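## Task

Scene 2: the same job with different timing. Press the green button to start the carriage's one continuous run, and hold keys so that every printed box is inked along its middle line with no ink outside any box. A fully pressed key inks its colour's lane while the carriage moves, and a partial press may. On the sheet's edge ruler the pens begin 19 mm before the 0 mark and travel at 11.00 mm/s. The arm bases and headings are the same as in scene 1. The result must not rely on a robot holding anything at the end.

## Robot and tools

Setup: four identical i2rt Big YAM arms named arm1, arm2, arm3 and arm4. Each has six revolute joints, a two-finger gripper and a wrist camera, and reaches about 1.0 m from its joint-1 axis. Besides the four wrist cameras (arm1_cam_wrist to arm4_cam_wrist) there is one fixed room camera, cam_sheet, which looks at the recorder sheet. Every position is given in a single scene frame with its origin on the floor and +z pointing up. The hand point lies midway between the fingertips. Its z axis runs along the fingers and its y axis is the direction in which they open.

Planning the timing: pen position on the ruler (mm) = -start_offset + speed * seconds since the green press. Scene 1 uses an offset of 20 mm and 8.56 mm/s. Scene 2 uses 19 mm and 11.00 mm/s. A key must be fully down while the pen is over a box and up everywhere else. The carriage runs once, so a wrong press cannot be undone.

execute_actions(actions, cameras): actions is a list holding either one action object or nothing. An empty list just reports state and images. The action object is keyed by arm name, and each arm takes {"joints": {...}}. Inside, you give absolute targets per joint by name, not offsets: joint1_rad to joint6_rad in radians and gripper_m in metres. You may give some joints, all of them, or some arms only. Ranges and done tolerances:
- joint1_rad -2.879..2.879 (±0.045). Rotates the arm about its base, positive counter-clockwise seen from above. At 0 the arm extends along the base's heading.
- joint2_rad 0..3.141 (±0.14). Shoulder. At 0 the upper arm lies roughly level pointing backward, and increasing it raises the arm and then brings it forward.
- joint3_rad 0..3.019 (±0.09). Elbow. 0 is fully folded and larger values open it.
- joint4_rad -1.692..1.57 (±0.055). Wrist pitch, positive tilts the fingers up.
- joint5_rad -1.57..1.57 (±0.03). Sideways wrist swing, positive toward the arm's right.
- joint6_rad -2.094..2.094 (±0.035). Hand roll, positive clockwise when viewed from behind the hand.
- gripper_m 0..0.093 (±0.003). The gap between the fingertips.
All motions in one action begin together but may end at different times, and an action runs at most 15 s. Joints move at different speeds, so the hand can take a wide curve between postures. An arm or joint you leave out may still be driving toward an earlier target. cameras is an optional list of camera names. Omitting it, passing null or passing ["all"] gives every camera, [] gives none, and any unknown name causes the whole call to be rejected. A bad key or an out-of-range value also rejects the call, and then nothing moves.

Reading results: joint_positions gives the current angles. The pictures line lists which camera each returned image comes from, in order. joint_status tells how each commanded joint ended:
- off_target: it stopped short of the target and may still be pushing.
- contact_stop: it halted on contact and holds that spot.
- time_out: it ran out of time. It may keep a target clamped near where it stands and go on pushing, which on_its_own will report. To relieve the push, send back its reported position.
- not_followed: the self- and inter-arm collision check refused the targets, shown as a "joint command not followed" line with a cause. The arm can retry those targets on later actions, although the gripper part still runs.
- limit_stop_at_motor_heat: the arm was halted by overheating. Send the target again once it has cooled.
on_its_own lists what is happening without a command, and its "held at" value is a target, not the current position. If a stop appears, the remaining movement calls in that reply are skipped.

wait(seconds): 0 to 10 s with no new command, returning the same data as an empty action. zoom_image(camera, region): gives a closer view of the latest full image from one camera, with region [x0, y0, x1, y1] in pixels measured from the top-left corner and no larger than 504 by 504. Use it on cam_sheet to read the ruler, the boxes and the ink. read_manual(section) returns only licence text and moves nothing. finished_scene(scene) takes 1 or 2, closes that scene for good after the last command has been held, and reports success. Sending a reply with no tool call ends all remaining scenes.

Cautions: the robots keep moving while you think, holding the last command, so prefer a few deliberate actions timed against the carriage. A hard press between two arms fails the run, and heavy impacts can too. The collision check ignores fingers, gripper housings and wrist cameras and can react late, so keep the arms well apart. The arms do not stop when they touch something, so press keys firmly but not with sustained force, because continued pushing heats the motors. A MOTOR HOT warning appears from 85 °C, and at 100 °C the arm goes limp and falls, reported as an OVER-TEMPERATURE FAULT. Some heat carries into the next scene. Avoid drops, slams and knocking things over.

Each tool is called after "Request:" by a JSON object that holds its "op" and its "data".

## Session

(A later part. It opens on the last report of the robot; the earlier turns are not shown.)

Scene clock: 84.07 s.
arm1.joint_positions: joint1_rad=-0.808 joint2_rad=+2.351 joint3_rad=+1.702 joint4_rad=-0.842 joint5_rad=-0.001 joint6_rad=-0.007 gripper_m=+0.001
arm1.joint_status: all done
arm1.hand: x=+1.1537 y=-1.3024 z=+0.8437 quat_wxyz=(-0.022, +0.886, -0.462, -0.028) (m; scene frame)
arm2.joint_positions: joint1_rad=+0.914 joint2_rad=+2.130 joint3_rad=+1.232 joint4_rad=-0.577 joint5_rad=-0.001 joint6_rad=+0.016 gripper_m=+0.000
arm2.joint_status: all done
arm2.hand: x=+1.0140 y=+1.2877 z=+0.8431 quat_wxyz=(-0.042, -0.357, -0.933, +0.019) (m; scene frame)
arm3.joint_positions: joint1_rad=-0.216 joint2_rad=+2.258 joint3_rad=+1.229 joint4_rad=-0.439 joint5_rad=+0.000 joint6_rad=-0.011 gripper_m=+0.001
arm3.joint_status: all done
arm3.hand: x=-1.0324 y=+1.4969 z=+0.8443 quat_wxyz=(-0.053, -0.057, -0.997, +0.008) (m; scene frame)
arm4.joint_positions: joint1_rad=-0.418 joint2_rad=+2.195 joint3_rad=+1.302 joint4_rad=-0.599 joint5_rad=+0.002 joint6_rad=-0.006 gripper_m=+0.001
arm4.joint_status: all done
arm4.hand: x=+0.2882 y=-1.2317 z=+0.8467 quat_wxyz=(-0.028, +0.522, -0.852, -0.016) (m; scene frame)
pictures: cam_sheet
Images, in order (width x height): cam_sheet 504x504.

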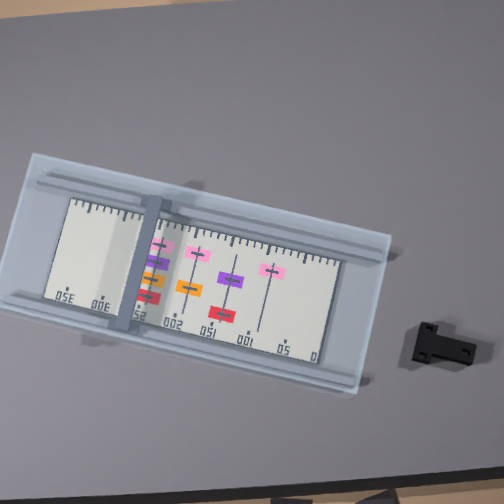

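Request:
{"op": "execute_actions", "data": {"actions": [], "cameras": ["cam_sheet"]}}

Request:
{"op": "zoom_image", "data": {"camera": "cam_sheet", "region": [110, 200, 300, 350]}}

Scene clock: 84.73 s.
arm1.joint_positions: joint1_rad=-0.808 joint2_rad=+2.351 joint3_rad=+1.702 joint4_rad=-0.842 joint5_rad=-0.001 joint6_rad=-0.007 gripper_m=+0.001
arm1.joint_status: all done
arm1.hand: x=+1.1537 y=-1.3024 z=+0.8437 quat_wxyz=(-0.022, +0.886, -0.462, -0.028) (m; scene frame)
arm2.joint_positions: joint1_rad=+0.914 joint2_rad=+2.130 joint3_rad=+1.232 joint4_rad=-0.577 joint5_rad=-0.001 joint6_rad=+0.016 gripper_m=+0.000
arm2.joint_status: all done
arm2.hand: x=+1.0140 y=+1.2877 z=+0.8431 quat_wxyz=(-0.042, -0.357, -0.933, +0.019) (m; scene frame)
arm3.joint_positions: joint1_rad=-0.216 joint2_rad=+2.258 joint3_rad=+1.229 joint4_rad=-0.439 joint5_rad=+0.000 joint6_rad=-0.011 gripper_m=+0.001
arm3.joint_status: all done
arm3.hand: x=-1.0324 y=+1.4969 z=+0.8443 quat_wxyz=(-0.053, -0.057, -0.997, +0.008) (m; scene frame)
arm4.joint_positions: joint1_rad=-0.418 joint2_rad=+2.195 joint3_rad=+1.302 joint4_rad=-0.599 joint5_rad=+0.002 joint6_rad=-0.006 gripper_m=+0.001
arm4.joint_status: all done
arm4.hand: x=+0.2882 y=-1.2317 z=+0.8467 quat_wxyz=(-0.028, +0.522, -0.852, -0.016) (m; scene frame)
pictures: cam_sheet
Images, in order (width x height): cam_sheet 504x504.

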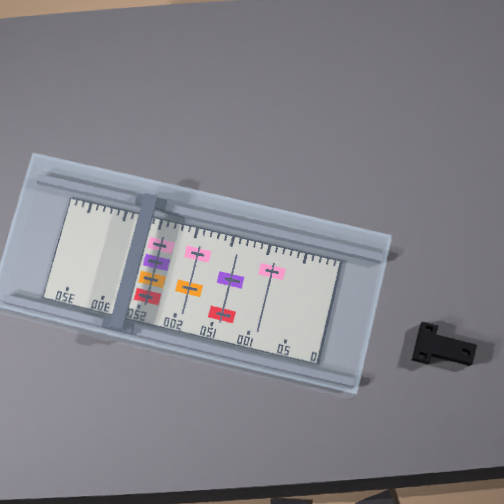

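Region (110, 200, 300, 350) of cam_sheet's 504x504 image, scaled by 2.653, with more detail than that image has; it fills the top 398 rows of this view, and the rest is white.

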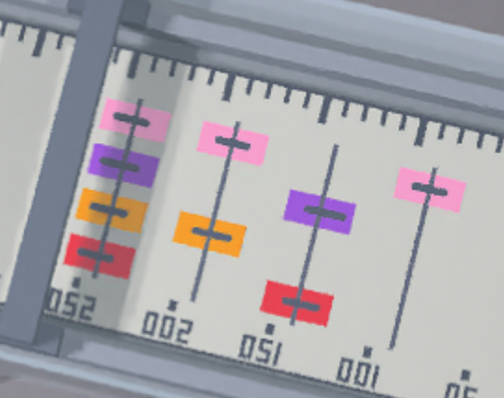

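Request:
{"op": "wait", "data": {"seconds": 10}}

Scene clock: 96.63 s.
arm1.joint_positions: joint1_rad=-0.808 joint2_rad=+2.351 joint3_rad=+1.702 joint4_rad=-0.842 joint5_rad=-0.001 joint6_rad=-0.007 gripper_m=+0.001
arm1.joint_status: all done
arm1.hand: x=+1.1537 y=-1.3024 z=+0.8437 quat_wxyz=(-0.022, +0.886, -0.462, -0.028) (m; scene frame)
arm2.joint_positions: joint1_rad=+0.914 joint2_rad=+2.130 joint3_rad=+1.232 joint4_rad=-0.577 joint5_rad=-0.001 joint6_rad=+0.016 gripper_m=+0.000
arm2.joint_status: all done
arm2.hand: x=+1.0140 y=+1.2877 z=+0.8431 quat_wxyz=(-0.042, -0.357, -0.933, +0.019) (m; scene frame)
arm3.joint_positions: joint1_rad=-0.216 joint2_rad=+2.258 joint3_rad=+1.229 joint4_rad=-0.439 joint5_rad=+0.000 joint6_rad=-0.011 gripper_m=+0.001
arm3.joint_status: all done
arm3.hand: x=-1.0324 y=+1.4969 z=+0.8443 quat_wxyz=(-0.053, -0.057, -0.997, +0.008) (m; scene frame)
arm4.joint_positions: joint1_rad=-0.418 joint2_rad=+2.195 joint3_rad=+1.302 joint4_rad=-0.599 joint5_rad=+0.002 joint6_rad=-0.006 gripper_m=+0.001
arm4.joint_status: all done
arm4.hand: x=+0.2882 y=-1.2317 z=+0.8467 quat_wxyz=(-0.028, +0.522, -0.852, -0.016) (m; scene frame)
wait: 10.00 s; at rest from the start
pictures: arm1_cam_wrist, arm2_cam_wrist, arm3_cam_wrist, arm4_cam_wrist, cam_sheet
Images, in order (width x height): arm1_cam_wrist 504x504, arm2_cam_wrist 504x504, arm3_cam_wrist 504x504, arm4_cam_wrist 504x504, cam_sheet 504x504.

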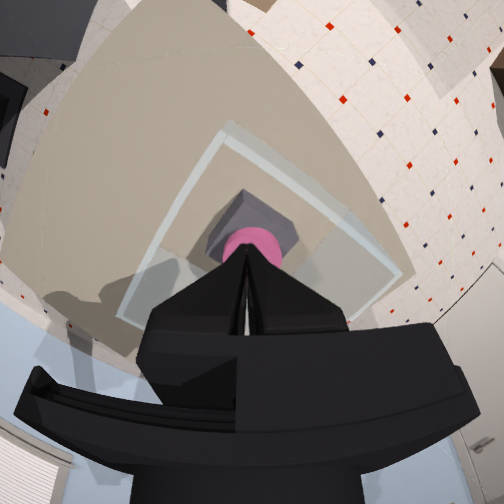

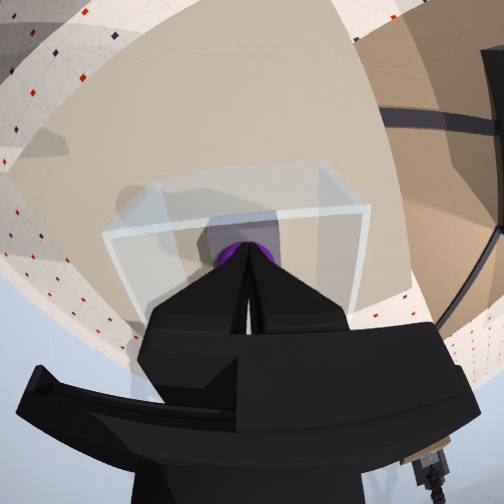

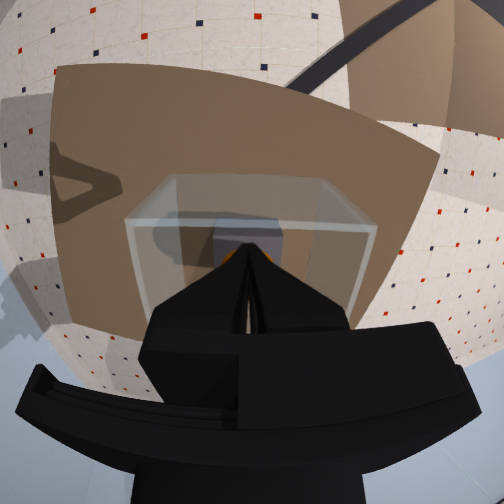

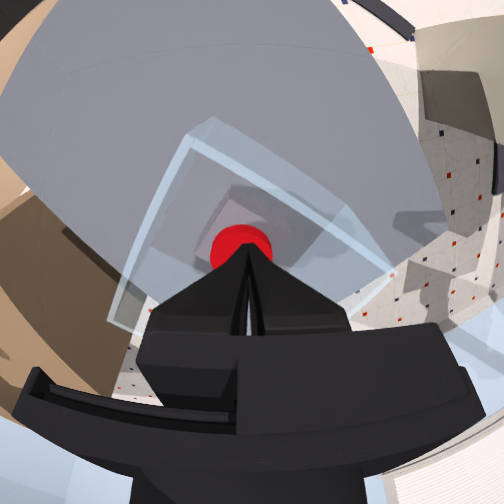

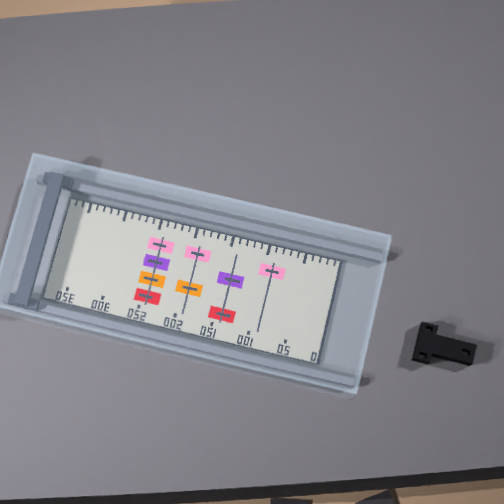

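Request:
{"op": "finished_scene", "data": {"scene": 2}}

The scene is finished: the task was done.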